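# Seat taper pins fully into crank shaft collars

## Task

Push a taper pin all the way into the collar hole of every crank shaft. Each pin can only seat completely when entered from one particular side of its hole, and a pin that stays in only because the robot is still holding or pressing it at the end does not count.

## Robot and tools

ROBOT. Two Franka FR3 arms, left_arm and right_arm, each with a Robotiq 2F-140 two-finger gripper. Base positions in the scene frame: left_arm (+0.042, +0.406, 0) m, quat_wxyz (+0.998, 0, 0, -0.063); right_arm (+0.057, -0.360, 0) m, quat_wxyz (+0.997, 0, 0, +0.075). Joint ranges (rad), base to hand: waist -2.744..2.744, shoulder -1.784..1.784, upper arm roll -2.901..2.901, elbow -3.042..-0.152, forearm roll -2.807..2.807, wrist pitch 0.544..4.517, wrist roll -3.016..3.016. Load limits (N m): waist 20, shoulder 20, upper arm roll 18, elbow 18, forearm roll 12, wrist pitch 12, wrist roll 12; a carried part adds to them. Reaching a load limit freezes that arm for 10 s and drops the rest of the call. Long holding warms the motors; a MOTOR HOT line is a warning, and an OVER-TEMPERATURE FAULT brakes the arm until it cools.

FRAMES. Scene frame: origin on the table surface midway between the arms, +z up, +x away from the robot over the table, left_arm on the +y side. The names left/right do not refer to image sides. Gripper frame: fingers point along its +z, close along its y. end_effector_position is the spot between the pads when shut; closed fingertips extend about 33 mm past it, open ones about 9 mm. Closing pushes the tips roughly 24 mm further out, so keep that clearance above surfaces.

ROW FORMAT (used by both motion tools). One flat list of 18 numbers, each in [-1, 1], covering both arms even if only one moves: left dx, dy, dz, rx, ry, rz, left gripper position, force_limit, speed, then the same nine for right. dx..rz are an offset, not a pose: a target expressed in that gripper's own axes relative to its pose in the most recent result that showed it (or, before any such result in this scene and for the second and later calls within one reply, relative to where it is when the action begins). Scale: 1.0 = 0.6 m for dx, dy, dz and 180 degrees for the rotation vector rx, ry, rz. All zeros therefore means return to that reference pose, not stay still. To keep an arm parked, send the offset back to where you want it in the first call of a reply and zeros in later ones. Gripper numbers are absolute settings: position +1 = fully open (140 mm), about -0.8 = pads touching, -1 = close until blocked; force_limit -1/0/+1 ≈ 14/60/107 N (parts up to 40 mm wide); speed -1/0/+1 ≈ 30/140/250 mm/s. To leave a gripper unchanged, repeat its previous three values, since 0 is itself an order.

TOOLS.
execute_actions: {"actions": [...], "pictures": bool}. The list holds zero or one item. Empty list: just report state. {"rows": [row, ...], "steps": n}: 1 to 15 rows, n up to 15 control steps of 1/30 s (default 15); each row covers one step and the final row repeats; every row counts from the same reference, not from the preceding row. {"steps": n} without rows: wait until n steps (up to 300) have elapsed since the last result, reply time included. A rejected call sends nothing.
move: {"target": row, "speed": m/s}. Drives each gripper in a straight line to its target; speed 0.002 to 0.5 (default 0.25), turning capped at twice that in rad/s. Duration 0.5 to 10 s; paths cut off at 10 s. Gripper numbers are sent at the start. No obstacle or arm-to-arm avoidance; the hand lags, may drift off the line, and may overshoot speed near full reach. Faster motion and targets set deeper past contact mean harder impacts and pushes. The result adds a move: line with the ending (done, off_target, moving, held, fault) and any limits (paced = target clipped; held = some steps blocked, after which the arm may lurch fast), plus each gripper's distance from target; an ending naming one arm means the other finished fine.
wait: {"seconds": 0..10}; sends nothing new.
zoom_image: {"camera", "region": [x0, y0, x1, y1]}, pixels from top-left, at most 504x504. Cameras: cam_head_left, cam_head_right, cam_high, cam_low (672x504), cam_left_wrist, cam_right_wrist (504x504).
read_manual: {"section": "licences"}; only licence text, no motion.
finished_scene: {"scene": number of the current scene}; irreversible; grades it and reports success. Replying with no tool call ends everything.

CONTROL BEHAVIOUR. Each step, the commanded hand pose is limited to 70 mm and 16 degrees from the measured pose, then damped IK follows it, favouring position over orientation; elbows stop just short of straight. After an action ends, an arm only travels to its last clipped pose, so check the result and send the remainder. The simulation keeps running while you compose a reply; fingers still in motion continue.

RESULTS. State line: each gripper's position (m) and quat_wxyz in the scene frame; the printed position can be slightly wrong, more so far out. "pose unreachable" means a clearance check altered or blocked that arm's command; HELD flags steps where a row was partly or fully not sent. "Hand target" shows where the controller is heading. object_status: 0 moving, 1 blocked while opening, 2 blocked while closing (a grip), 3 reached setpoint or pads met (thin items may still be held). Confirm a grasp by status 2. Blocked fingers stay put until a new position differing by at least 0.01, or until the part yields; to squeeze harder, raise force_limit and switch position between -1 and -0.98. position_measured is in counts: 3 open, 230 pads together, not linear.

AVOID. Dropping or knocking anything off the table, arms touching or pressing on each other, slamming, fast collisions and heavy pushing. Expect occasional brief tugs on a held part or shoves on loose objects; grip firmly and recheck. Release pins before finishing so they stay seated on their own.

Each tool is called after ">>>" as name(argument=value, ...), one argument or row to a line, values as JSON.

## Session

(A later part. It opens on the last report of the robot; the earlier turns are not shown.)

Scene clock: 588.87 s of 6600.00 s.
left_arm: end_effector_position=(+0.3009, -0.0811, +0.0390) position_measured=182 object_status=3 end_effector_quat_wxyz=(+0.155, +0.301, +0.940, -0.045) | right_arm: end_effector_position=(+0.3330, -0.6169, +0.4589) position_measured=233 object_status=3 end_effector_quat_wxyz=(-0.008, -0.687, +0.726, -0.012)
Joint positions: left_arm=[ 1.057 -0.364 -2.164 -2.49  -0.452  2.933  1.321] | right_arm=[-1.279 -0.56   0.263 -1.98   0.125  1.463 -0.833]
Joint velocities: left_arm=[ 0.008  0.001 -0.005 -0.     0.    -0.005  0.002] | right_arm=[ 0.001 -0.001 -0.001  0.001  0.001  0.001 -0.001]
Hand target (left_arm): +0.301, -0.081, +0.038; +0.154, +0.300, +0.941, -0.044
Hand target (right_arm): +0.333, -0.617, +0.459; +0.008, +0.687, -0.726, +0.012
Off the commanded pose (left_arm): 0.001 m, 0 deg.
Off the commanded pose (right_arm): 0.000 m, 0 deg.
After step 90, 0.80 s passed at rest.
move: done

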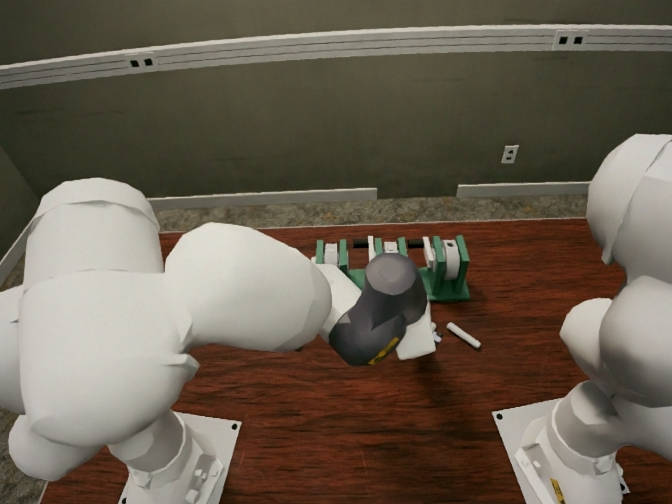

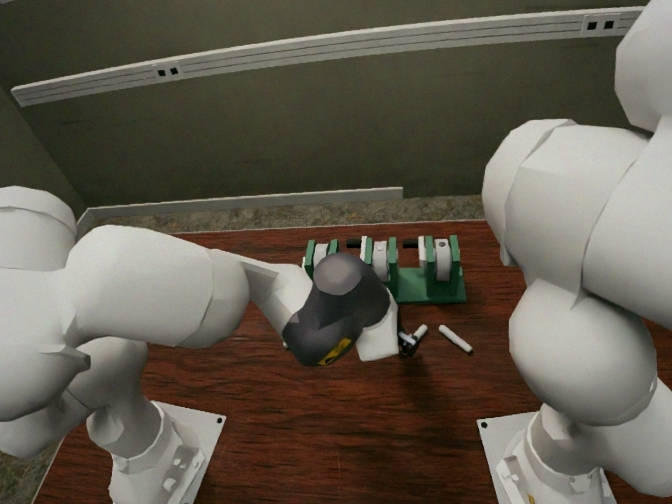

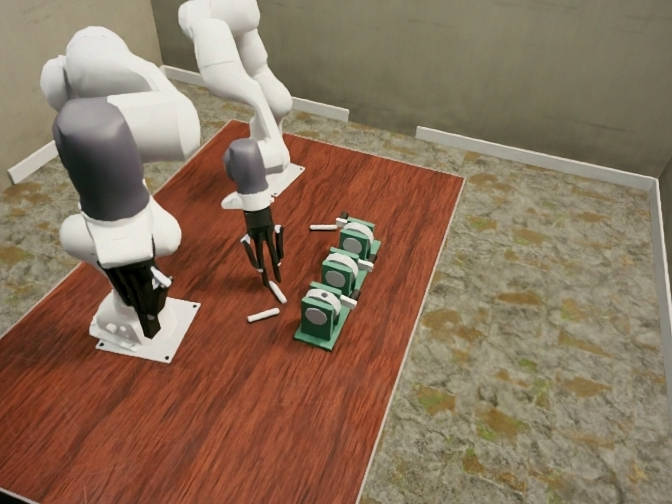

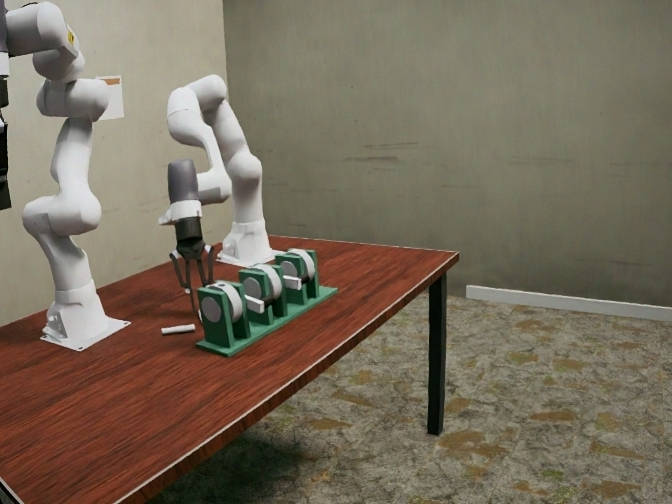

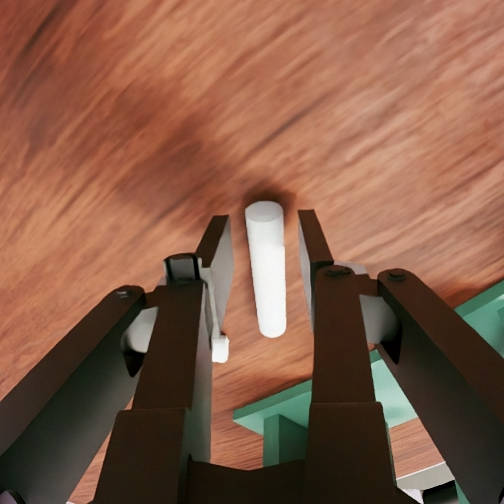

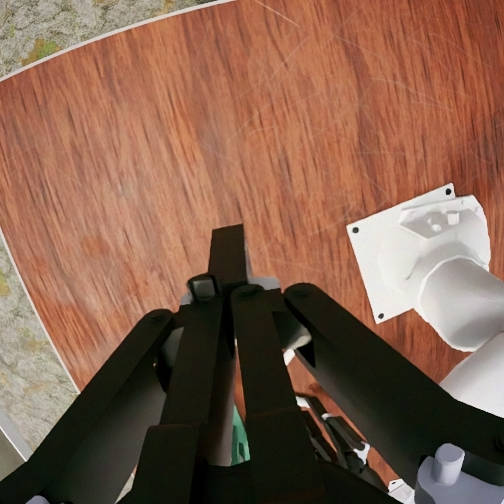

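>>> move(
  target=[0,0,0.009,0,0,0,-0.42,0,0, 0,0,0,0,0,0,-1,0,0],
  speed=0.006,
)

>>> zoom_image(
  camera="cam_high",
  region=[240,250,310,310],
)

Scene clock: 593.70 s of 6600.00 s.
left_arm: end_effector_position=(+0.3004, -0.0804, +0.0328) position_measured=182 object_status=3 end_effector_quat_wxyz=(+0.152, +0.302, +0.940, -0.044) | right_arm: end_effector_position=(+0.3330, -0.6169, +0.4589) position_measured=233 object_status=3 end_effector_quat_wxyz=(-0.008, -0.687, +0.726, -0.012)
Joint positions: left_arm=[ 1.099 -0.369 -2.207 -2.487 -0.452  2.94   1.321] | right_arm=[-1.279 -0.56   0.263 -1.98   0.125  1.463 -0.833]
Joint velocities: left_arm=[ 0.01  -0.002 -0.008  0.001 -0.001  0.005 -0.002] | right_arm=[ 0.001 -0.    -0.     0.001  0.     0.     0.001]
Hand target (left_arm): +0.302, -0.082, +0.034; +0.155, +0.302, +0.940, -0.045
Hand target (right_arm): +0.333, -0.617, +0.459; +0.008, +0.687, -0.726, +0.012
Off the commanded pose (left_arm): 0.003 m, 0 deg.
Off the commanded pose (right_arm): 0.000 m, 0 deg.
After step 90, 0.73 s passed at rest.
move: done

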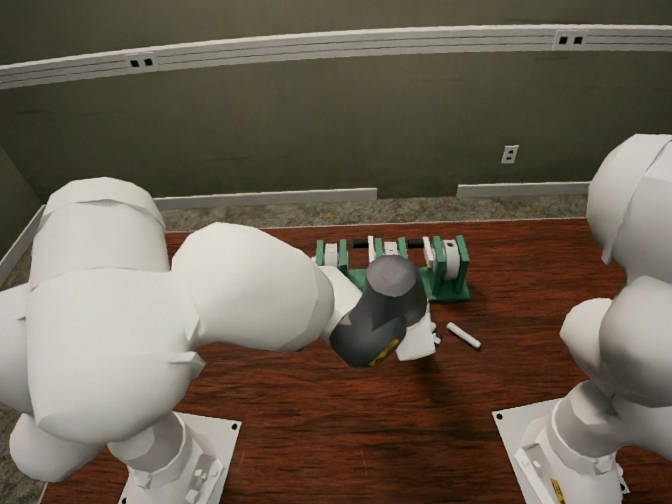

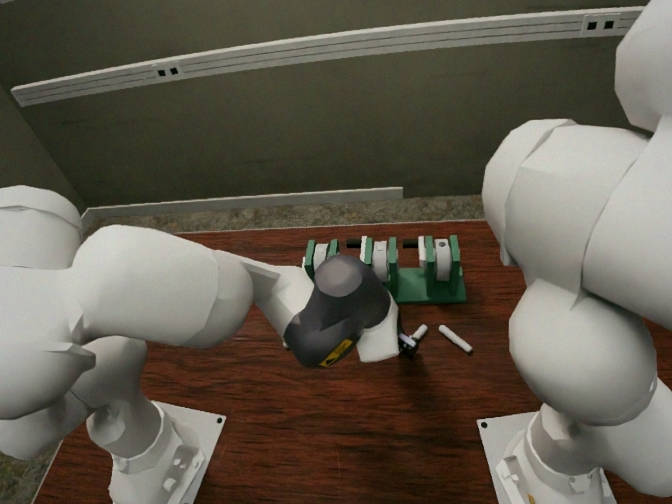

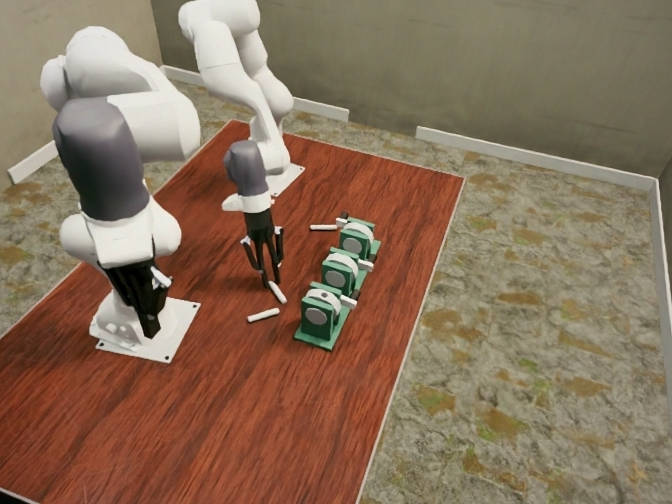

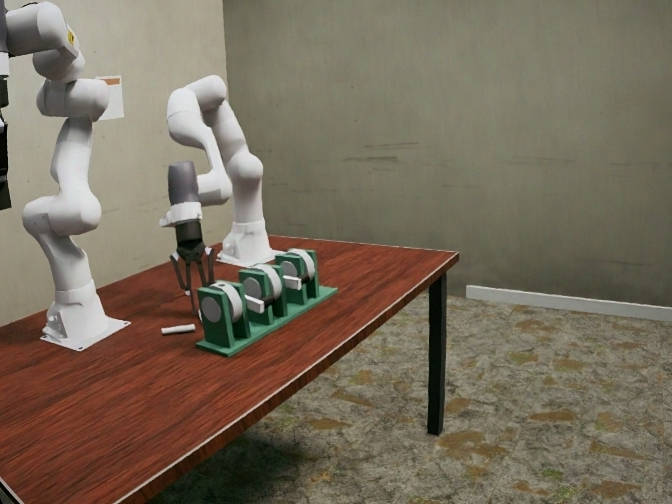

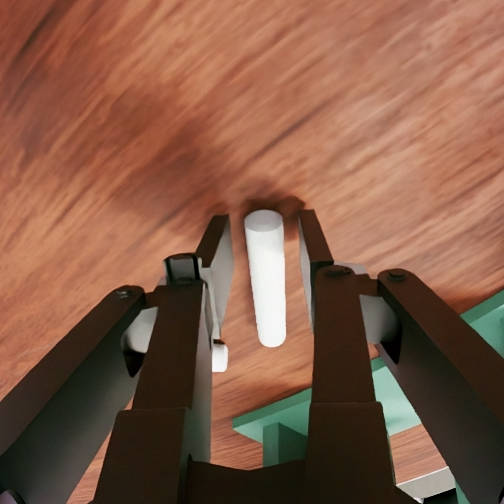

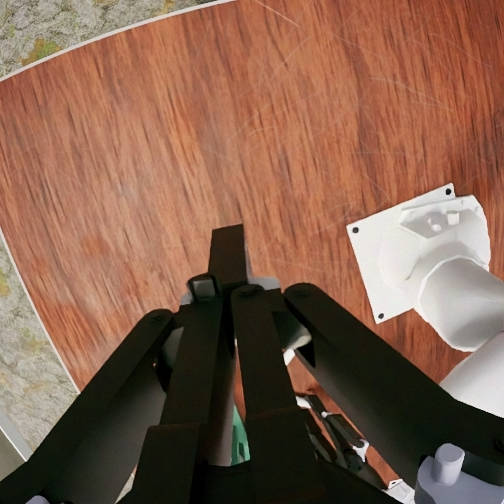

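Region (240, 250, 310, 310) of cam_high's 672x504 image, scaled by 7.200, with more detail than that image has; it fills the top 432 rows of this view, and the rest is white.

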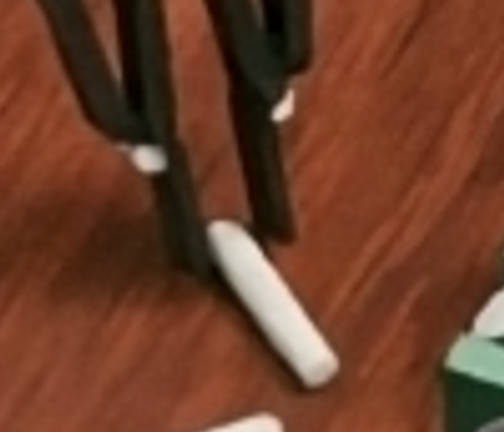

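>>> move(
  target=[-0.0065,0,0.0022,0,0,0,-0.42,0,0, 0,0,0,0,0,0,-1,0,0],
  speed=0.008,
)

>>> move(
  target=[0,0,0,0,0,0,-1,0,-0.5, 0,0,0,0,0,0,-1,0,0],
  speed=0.01,
)

Scene clock: 597.90 s of 6600.00 s.
left_arm: end_effector_position=(+0.3035, -0.0831, +0.0334) position_measured=182 object_status=3 end_effector_quat_wxyz=(+0.153, +0.300, +0.941, -0.045) | right_arm: end_effector_position=(+0.3330, -0.6169, +0.4589) position_measured=233 object_status=3 end_effector_quat_wxyz=(-0.008, -0.687, +0.726, -0.012)
Joint positions: left_arm=[ 1.118 -0.371 -2.22  -2.478 -0.452  2.941  1.321] | right_arm=[-1.279 -0.56   0.263 -1.98   0.125  1.463 -0.833]
Joint velocities: left_arm=[ 0.006 -0.    -0.006  0.002  0.001 -0.001 -0.001] | right_arm=[ 0.     0.001 -0.001  0.001 -0.001 -0.     0.001]
Hand target (left_arm): +0.304, -0.083, +0.033; +0.152, +0.302, +0.940, -0.044
Hand target (right_arm): +0.333, -0.617, +0.459; +0.008, +0.687, -0.726, +0.012
Off the commanded pose (left_arm): 0.001 m, 0 deg.
Off the commanded pose (right_arm): 0.000 m, 0 deg.
After step 90, 0.50 s passed at rest.
move: done

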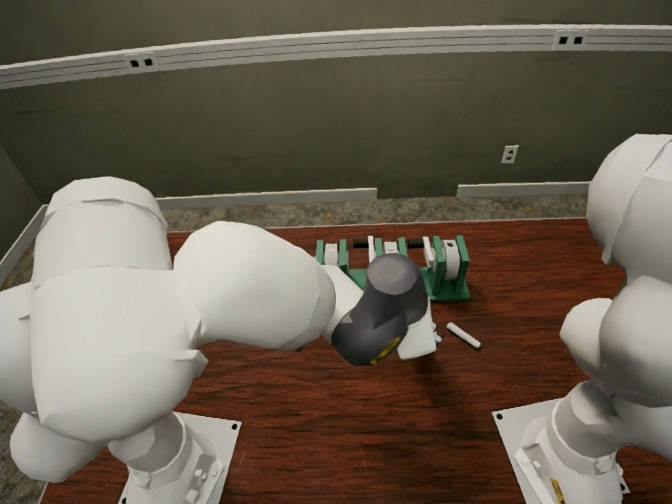

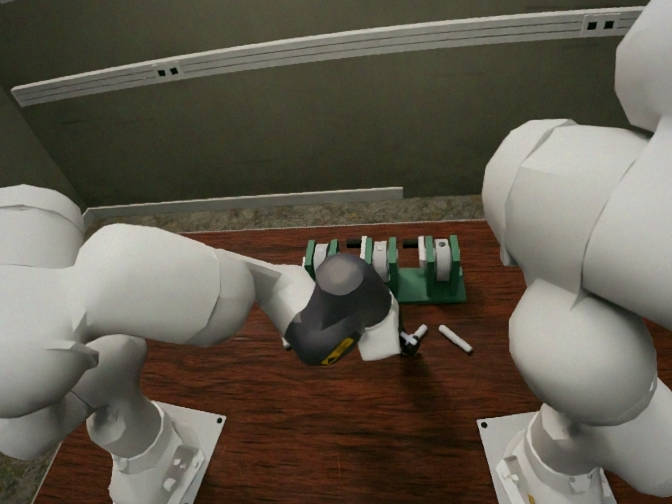

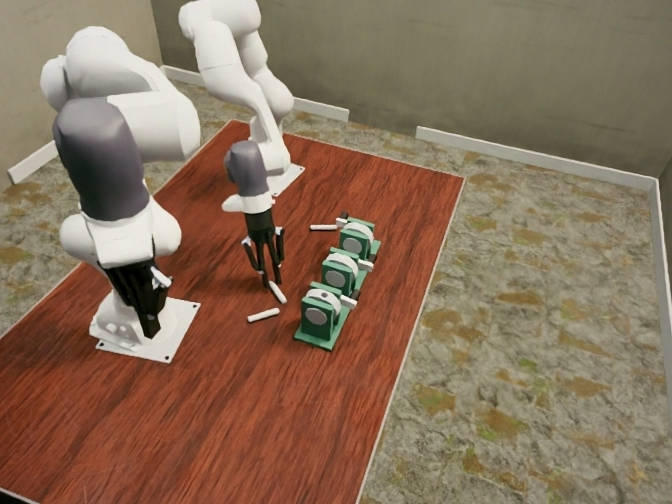

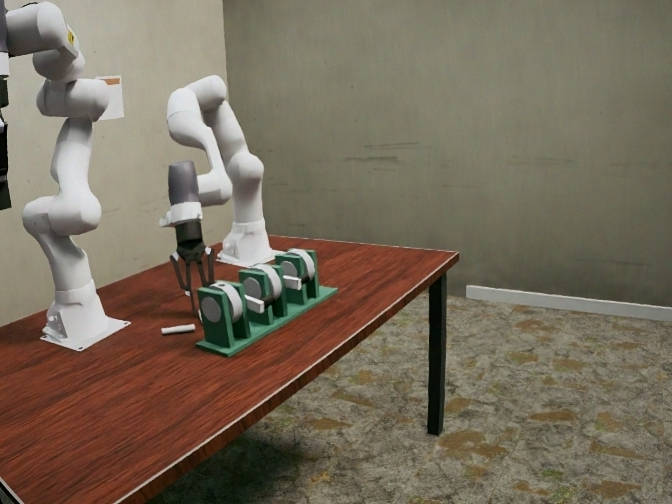

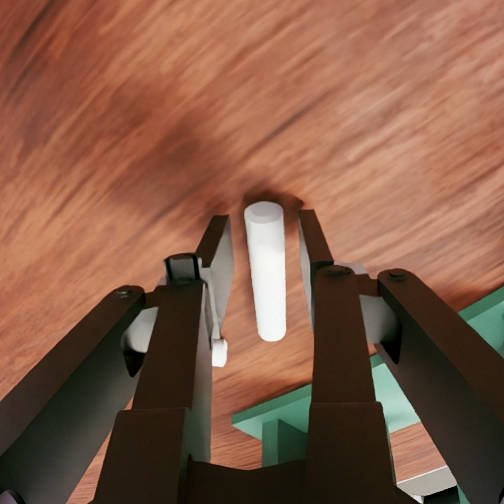

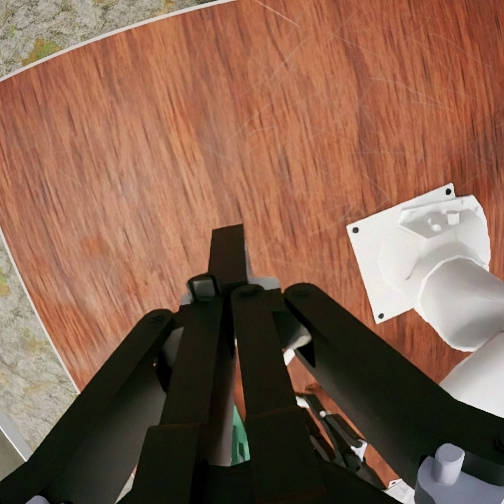

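Scene clock: 598.40 s of 6600.00 s.
left_arm: end_effector_position=(+0.3035, -0.0832, +0.0335) position_measured=209 object_status=2 end_effector_quat_wxyz=(+0.153, +0.299, +0.941, -0.046) | right_arm: end_effector_position=(+0.3330, -0.6169, +0.4589) position_measured=233 object_status=3 end_effector_quat_wxyz=(-0.008, -0.687, +0.726, -0.012)
Joint positions: left_arm=[ 1.118 -0.371 -2.22  -2.477 -0.452  2.941  1.321] | right_arm=[-1.279 -0.56   0.263 -1.98   0.125  1.463 -0.833]
Joint velocities: left_arm=[-0.    -0.001  0.    -0.002  0.002  0.     0.001] | right_arm=[ 0.     0.     0.001 -0.     0.001 -0.     0.001]
Hand target (left_arm): +0.303, -0.083, +0.033; +0.153, +0.300, +0.941, -0.045
Hand target (right_arm): +0.333, -0.617, +0.459; +0.008, +0.687, -0.726, +0.012
Off the commanded pose (left_arm): 0.000 m, 0 deg.
Off the commanded pose (right_arm): 0.000 m, 0 deg.
move: done

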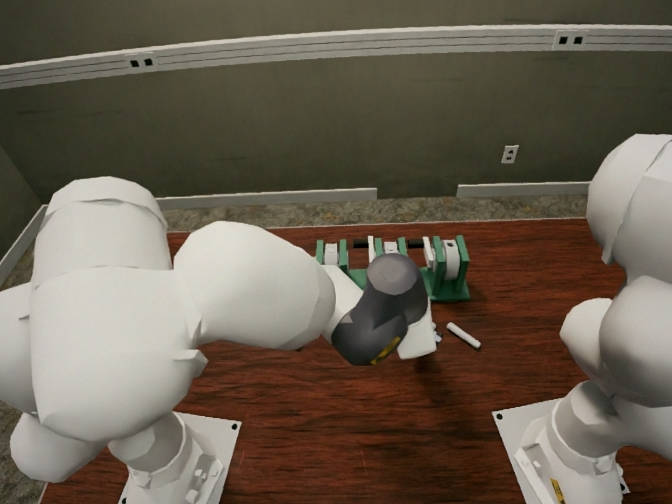

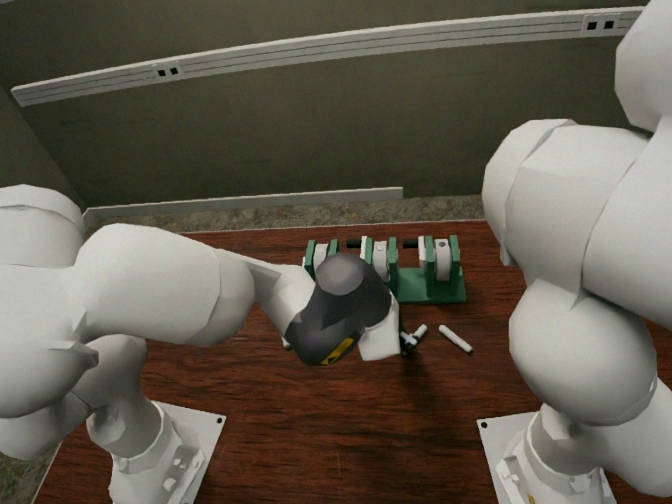

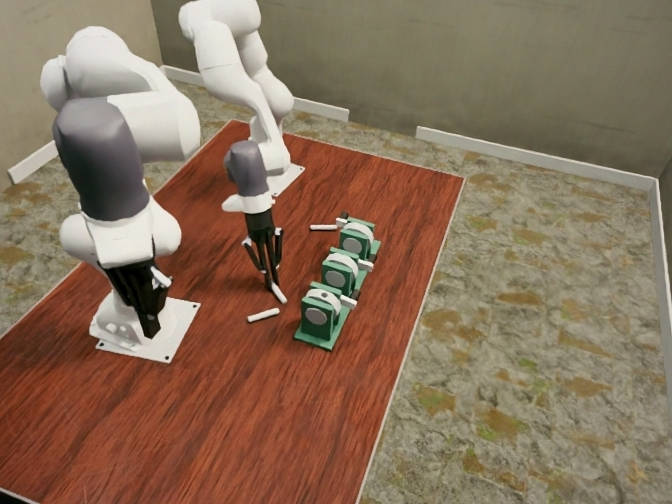

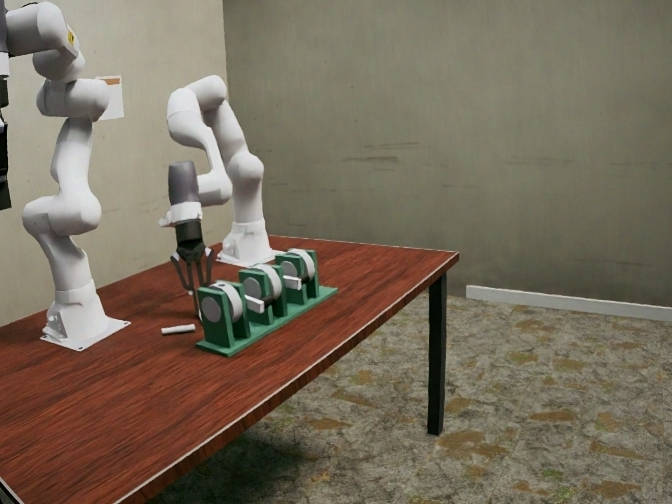

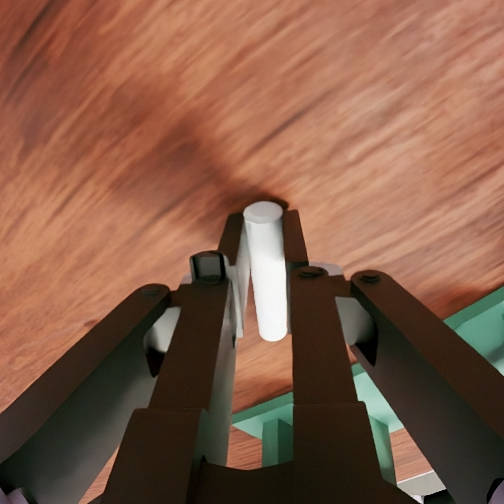

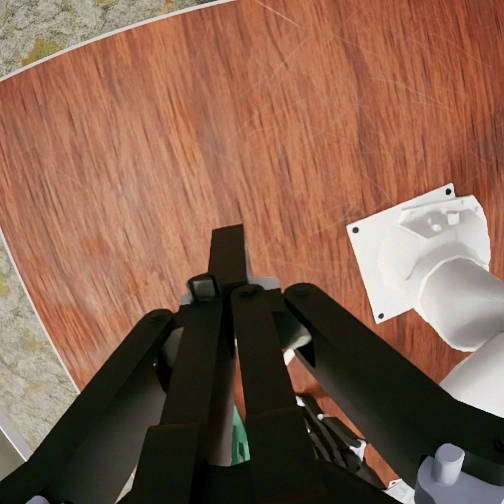

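>>> move(
  target=[-0.104,0.0016,-0.312,0,0,0,-1,0,-0.5, 0,0,0,0,0,0,-1,0,0],
  speed=0.15,
)

>>> move(
  target=[-0.355,0.102,0.074,0.299,0.310,-0.692,-1,0,-0.5, 0,0,0,0,0,0,-1,0,0],
  speed=0.22,
)

Scene clock: 615.10 s of 6600.00 s.
left_arm: end_effector_position=(+0.3044, -0.0806, +0.2339) position_measured=209 object_status=2 end_effector_quat_wxyz=(+0.156, +0.290, +0.943, -0.051) | right_arm: end_effector_position=(+0.3330, -0.6169, +0.4589) position_measured=233 object_status=3 end_effector_quat_wxyz=(-0.008, -0.687, +0.726, -0.012)
Joint positions: left_arm=[ 0.056 -0.419 -1.03  -2.371 -0.308  2.425  1.259] | right_arm=[-1.279 -0.56   0.263 -1.98   0.125  1.463 -0.833]
Joint velocities: left_arm=[-0.005  0.001  0.004 -0.002  0.001 -0.007  0.021] | right_arm=[-0.001 -0.    -0.001  0.     0.     0.001 -0.002]
Hand target (left_arm): +0.304, -0.080, +0.233; +0.155, +0.296, +0.941, -0.048
Hand target (right_arm): +0.333, -0.617, +0.459; +0.008, +0.687, -0.726, +0.012
Off the commanded pose (left_arm): 0.004 m, 1 deg.
Off the commanded pose (right_arm): 0.000 m, 0 deg.
After step 90, 11.70 s passed at rest.
move: off_target (left_arm)

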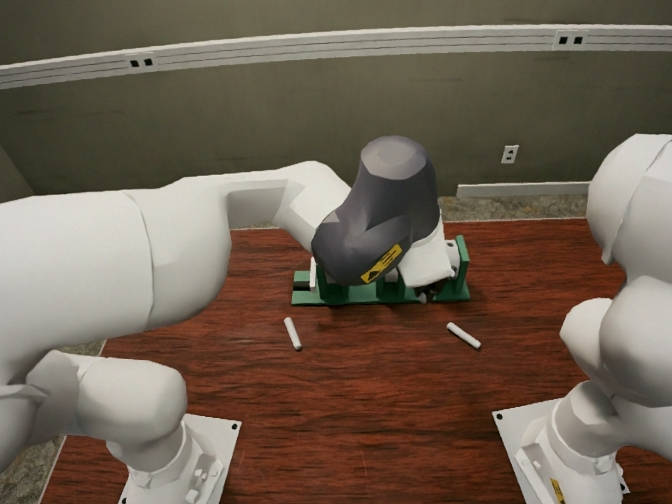

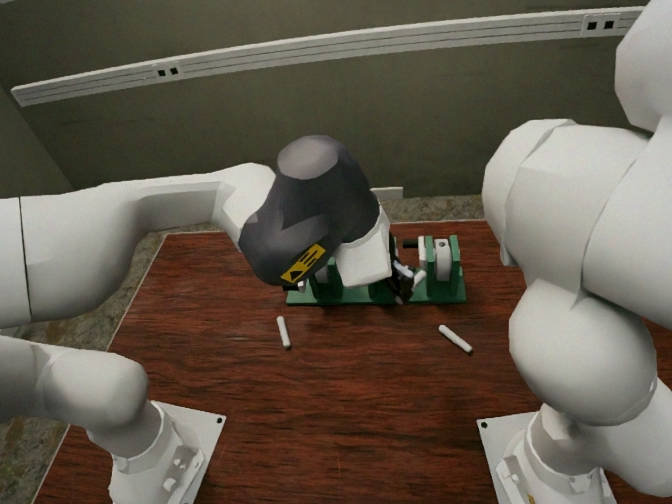

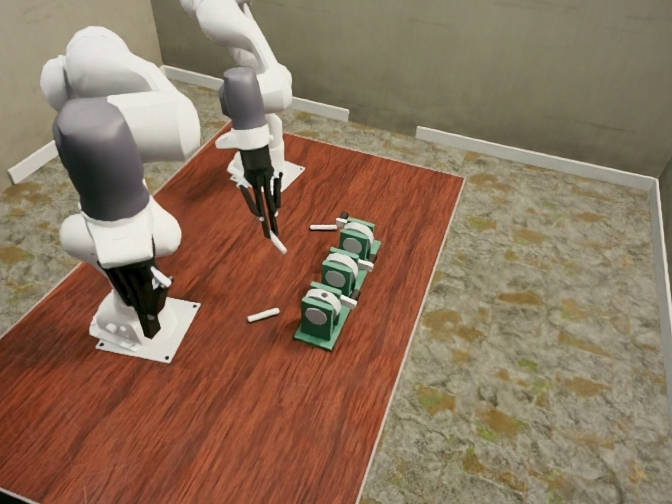

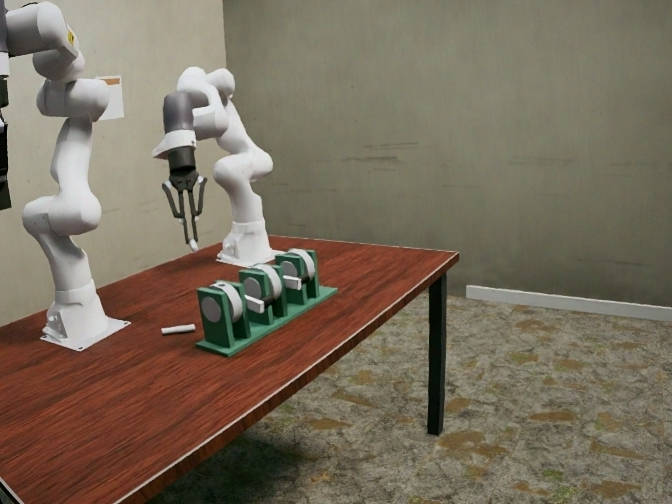

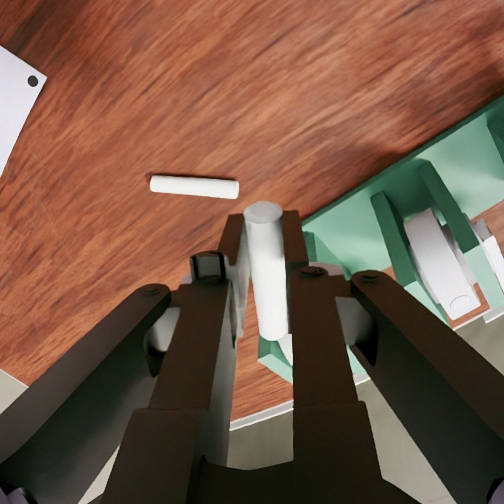

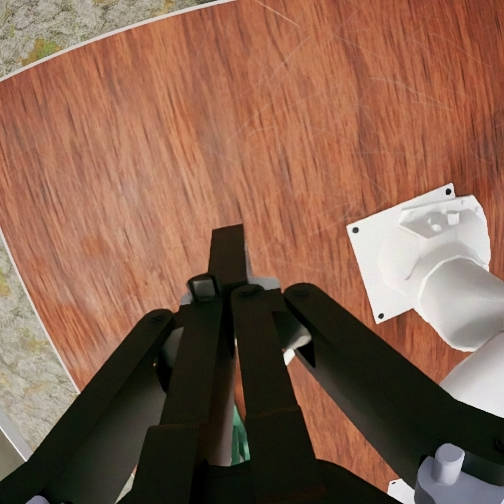

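Scene clock: 621.43 s of 6600.00 s.
left_arm: end_effector_position=(+0.5066, -0.1607, +0.2592) position_measured=209 object_status=2 end_effector_quat_wxyz=(+0.449, +0.598, -0.554, +0.365) | right_arm: end_effector_position=(+0.3330, -0.6169, +0.4589) position_measured=233 object_status=3 end_effector_quat_wxyz=(-0.008, -0.687, +0.726, -0.012)
Joint positions: left_arm=[ 0.343  0.404 -0.908 -2.049 -1.471  2.434  0.541] | right_arm=[-1.279 -0.56   0.263 -1.98   0.125  1.463 -0.833]
Joint velocities: left_arm=[-0.002  0.001  0.     0.    -0.012  0.007 -0.009] | right_arm=[ 0.001 -0.001 -0.001  0.     0.001 -0.     0.002]
Hand target (left_arm): +0.507, -0.161, +0.259; +0.451, +0.602, -0.549, +0.363
Hand target (right_arm): +0.333, -0.617, +0.459; +0.008, +0.687, -0.726, +0.012
Off the commanded pose (left_arm): 0.014 m, 2 deg.
Off the commanded pose (right_arm): 0.000 m, 0 deg.
move: off_target (left_arm)

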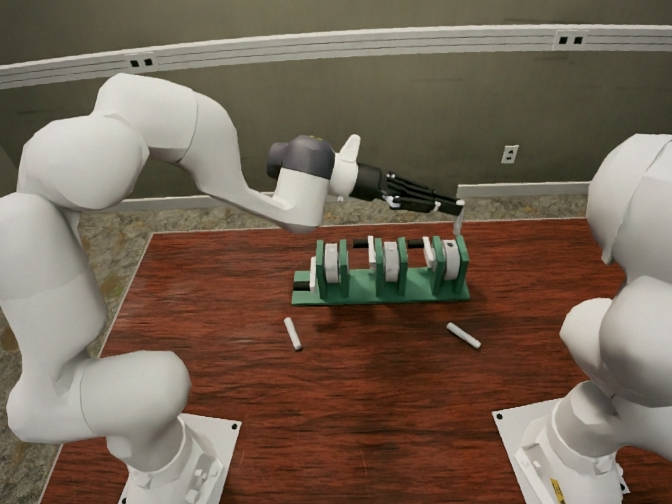

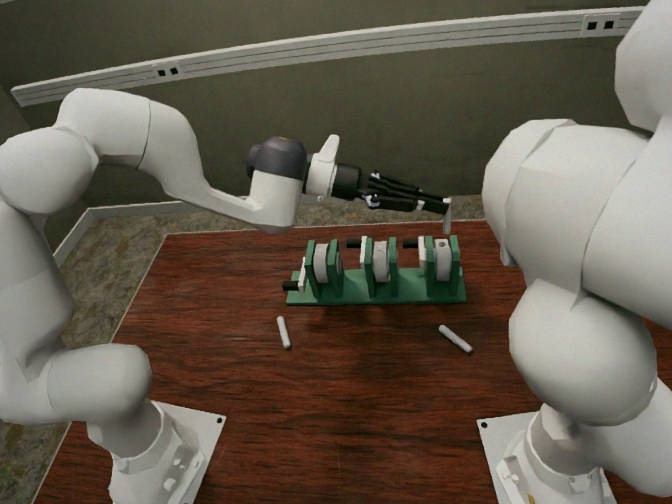

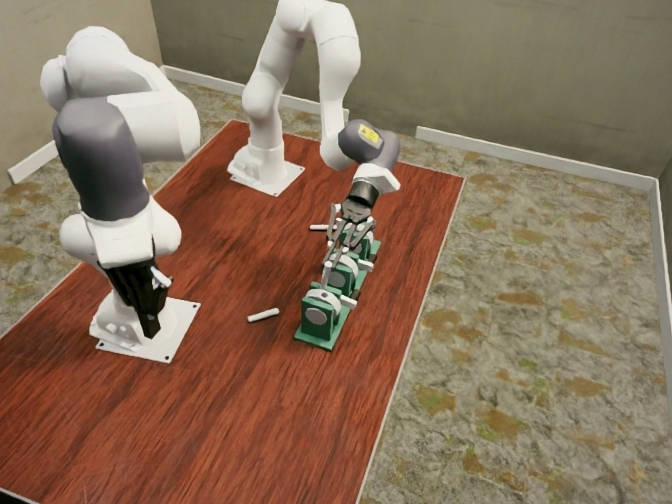

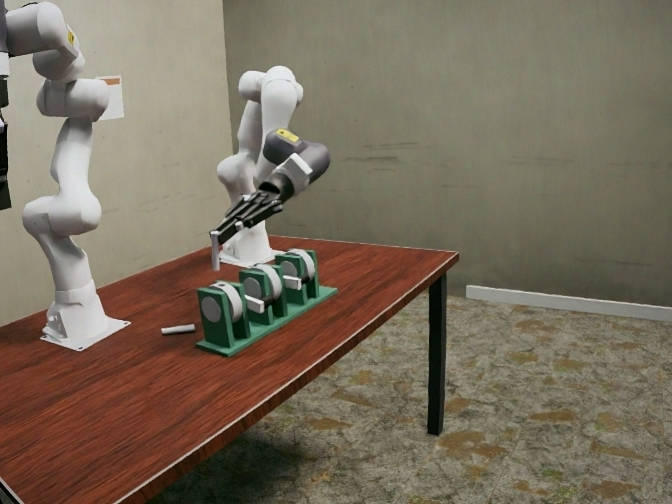

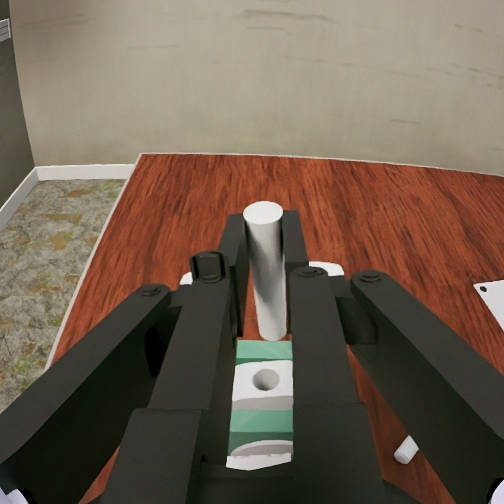

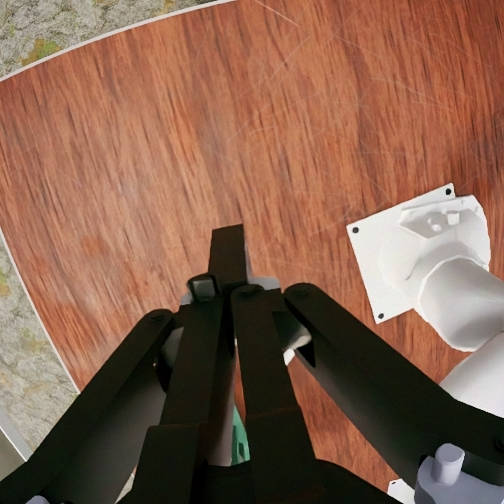

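>>> move(
  target=[-0.043,-0.0125,0.010,0,-0.008,0,-1,0,-0.5, 0,0,0,0,0,0,-1,0,0],
  speed=0.03,
)

>>> zoom_image(
  camera="cam_left_wrist",
  region=[200,280,330,410],
)

>>> zoom_image(
  camera="cam_head_left",
  region=[410,195,490,265],
)

>>> zoom_image(
  camera="cam_head_right",
  region=[400,195,480,265],
)

Scene clock: 631.03 s of 6600.00 s.
left_arm: end_effector_position=(+0.5094, -0.1572, +0.2316) position_measured=209 object_status=2 end_effector_quat_wxyz=(+0.446, +0.606, -0.556, +0.354) | right_arm: end_effector_position=(+0.3330, -0.6169, +0.4589) position_measured=233 object_status=3 end_effector_quat_wxyz=(-0.008, -0.687, +0.726, -0.012)
Joint positions: left_arm=[ 0.316  0.454 -0.878 -2.041 -1.446  2.459  0.552] | right_arm=[-1.279 -0.56   0.263 -1.98   0.125  1.463 -0.833]
Joint velocities: left_arm=[-0.002  0.     0.002  0.003  0.002  0.006  0.008] | right_arm=[ 0.    -0.001 -0.     0.001 -0.001 -0.     0.001]
Hand target (left_arm): +0.510, -0.158, +0.232; +0.443, +0.603, -0.560, +0.357
Hand target (right_arm): +0.333, -0.617, +0.459; +0.008, +0.687, -0.726, +0.012
Off the commanded pose (left_arm): 0.002 m, 1 deg.
Off the commanded pose (right_arm): 0.000 m, 0 deg.
After step 90, 5.40 s passed at rest.
move: done

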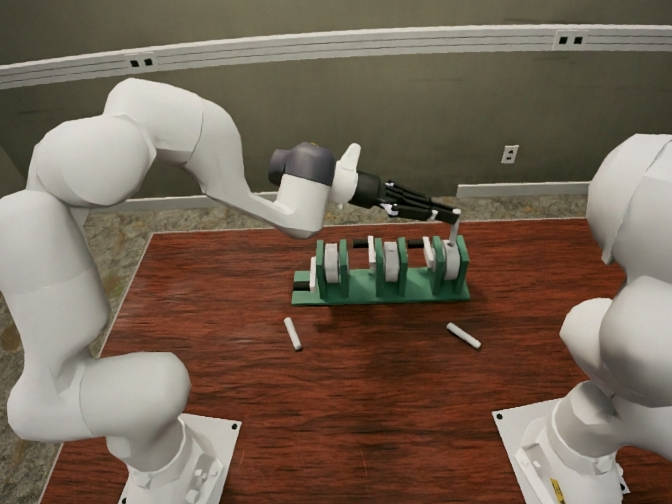

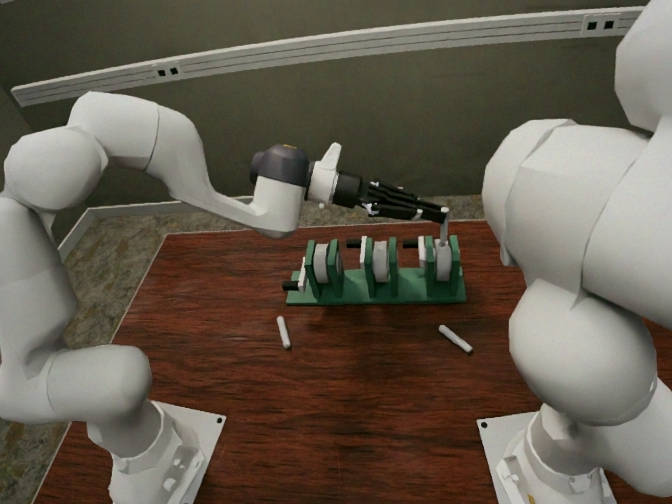

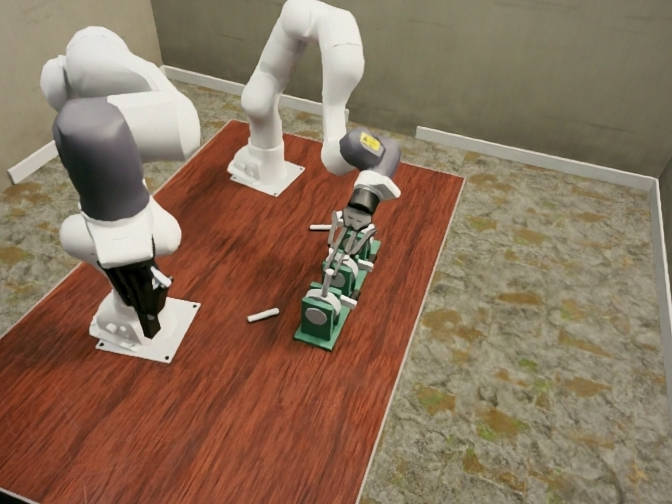

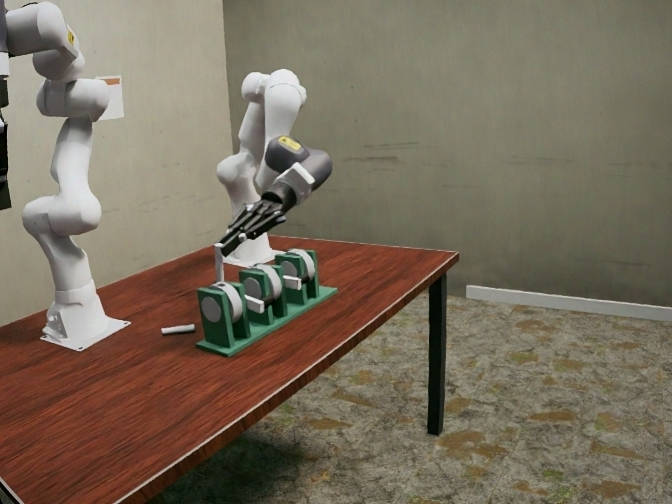

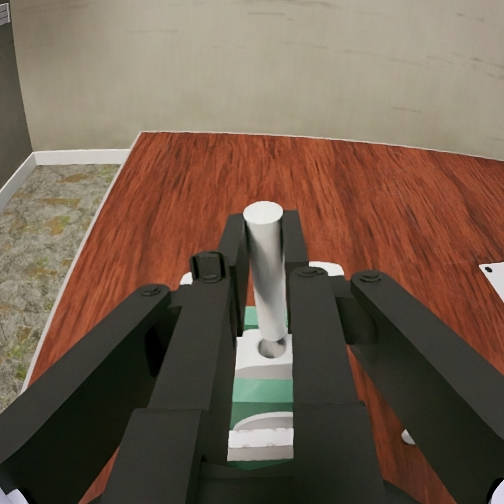

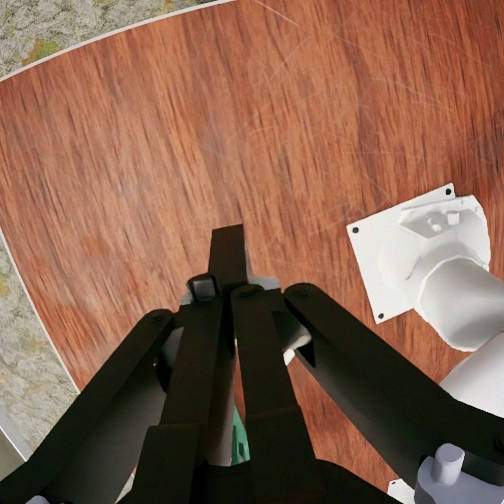

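Region (200, 280, 330, 410) of cam_left_wrist's 504x504 image, scaled by 3.877, with more detail than that image has.

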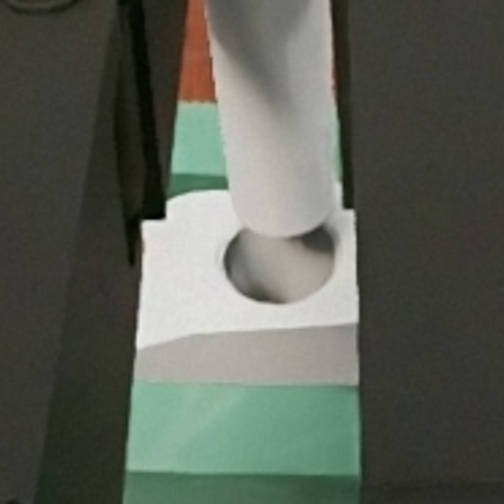

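Region (410, 195, 490, 265) of cam_head_left's 672x504 image, scaled by 6.300, with more detail than that image has; it fills the top 441 rows of this view, and the rest is white.

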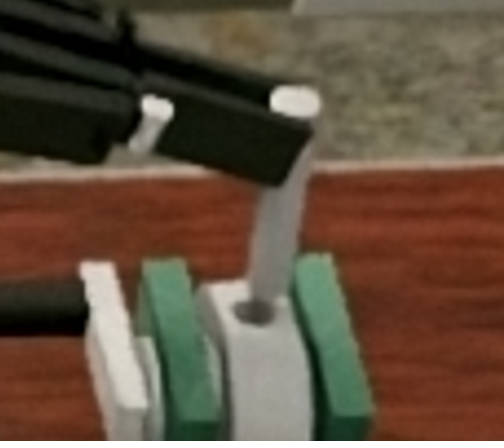

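Region (400, 195, 480, 265) of cam_head_right's 672x504 image, scaled by 6.300, with more detail than that image has; it fills the top 441 rows of this view, and the rest is white.

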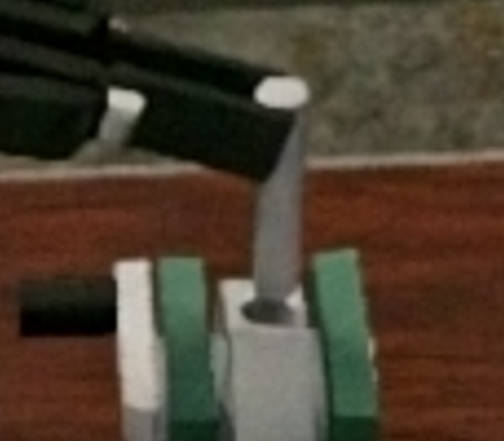

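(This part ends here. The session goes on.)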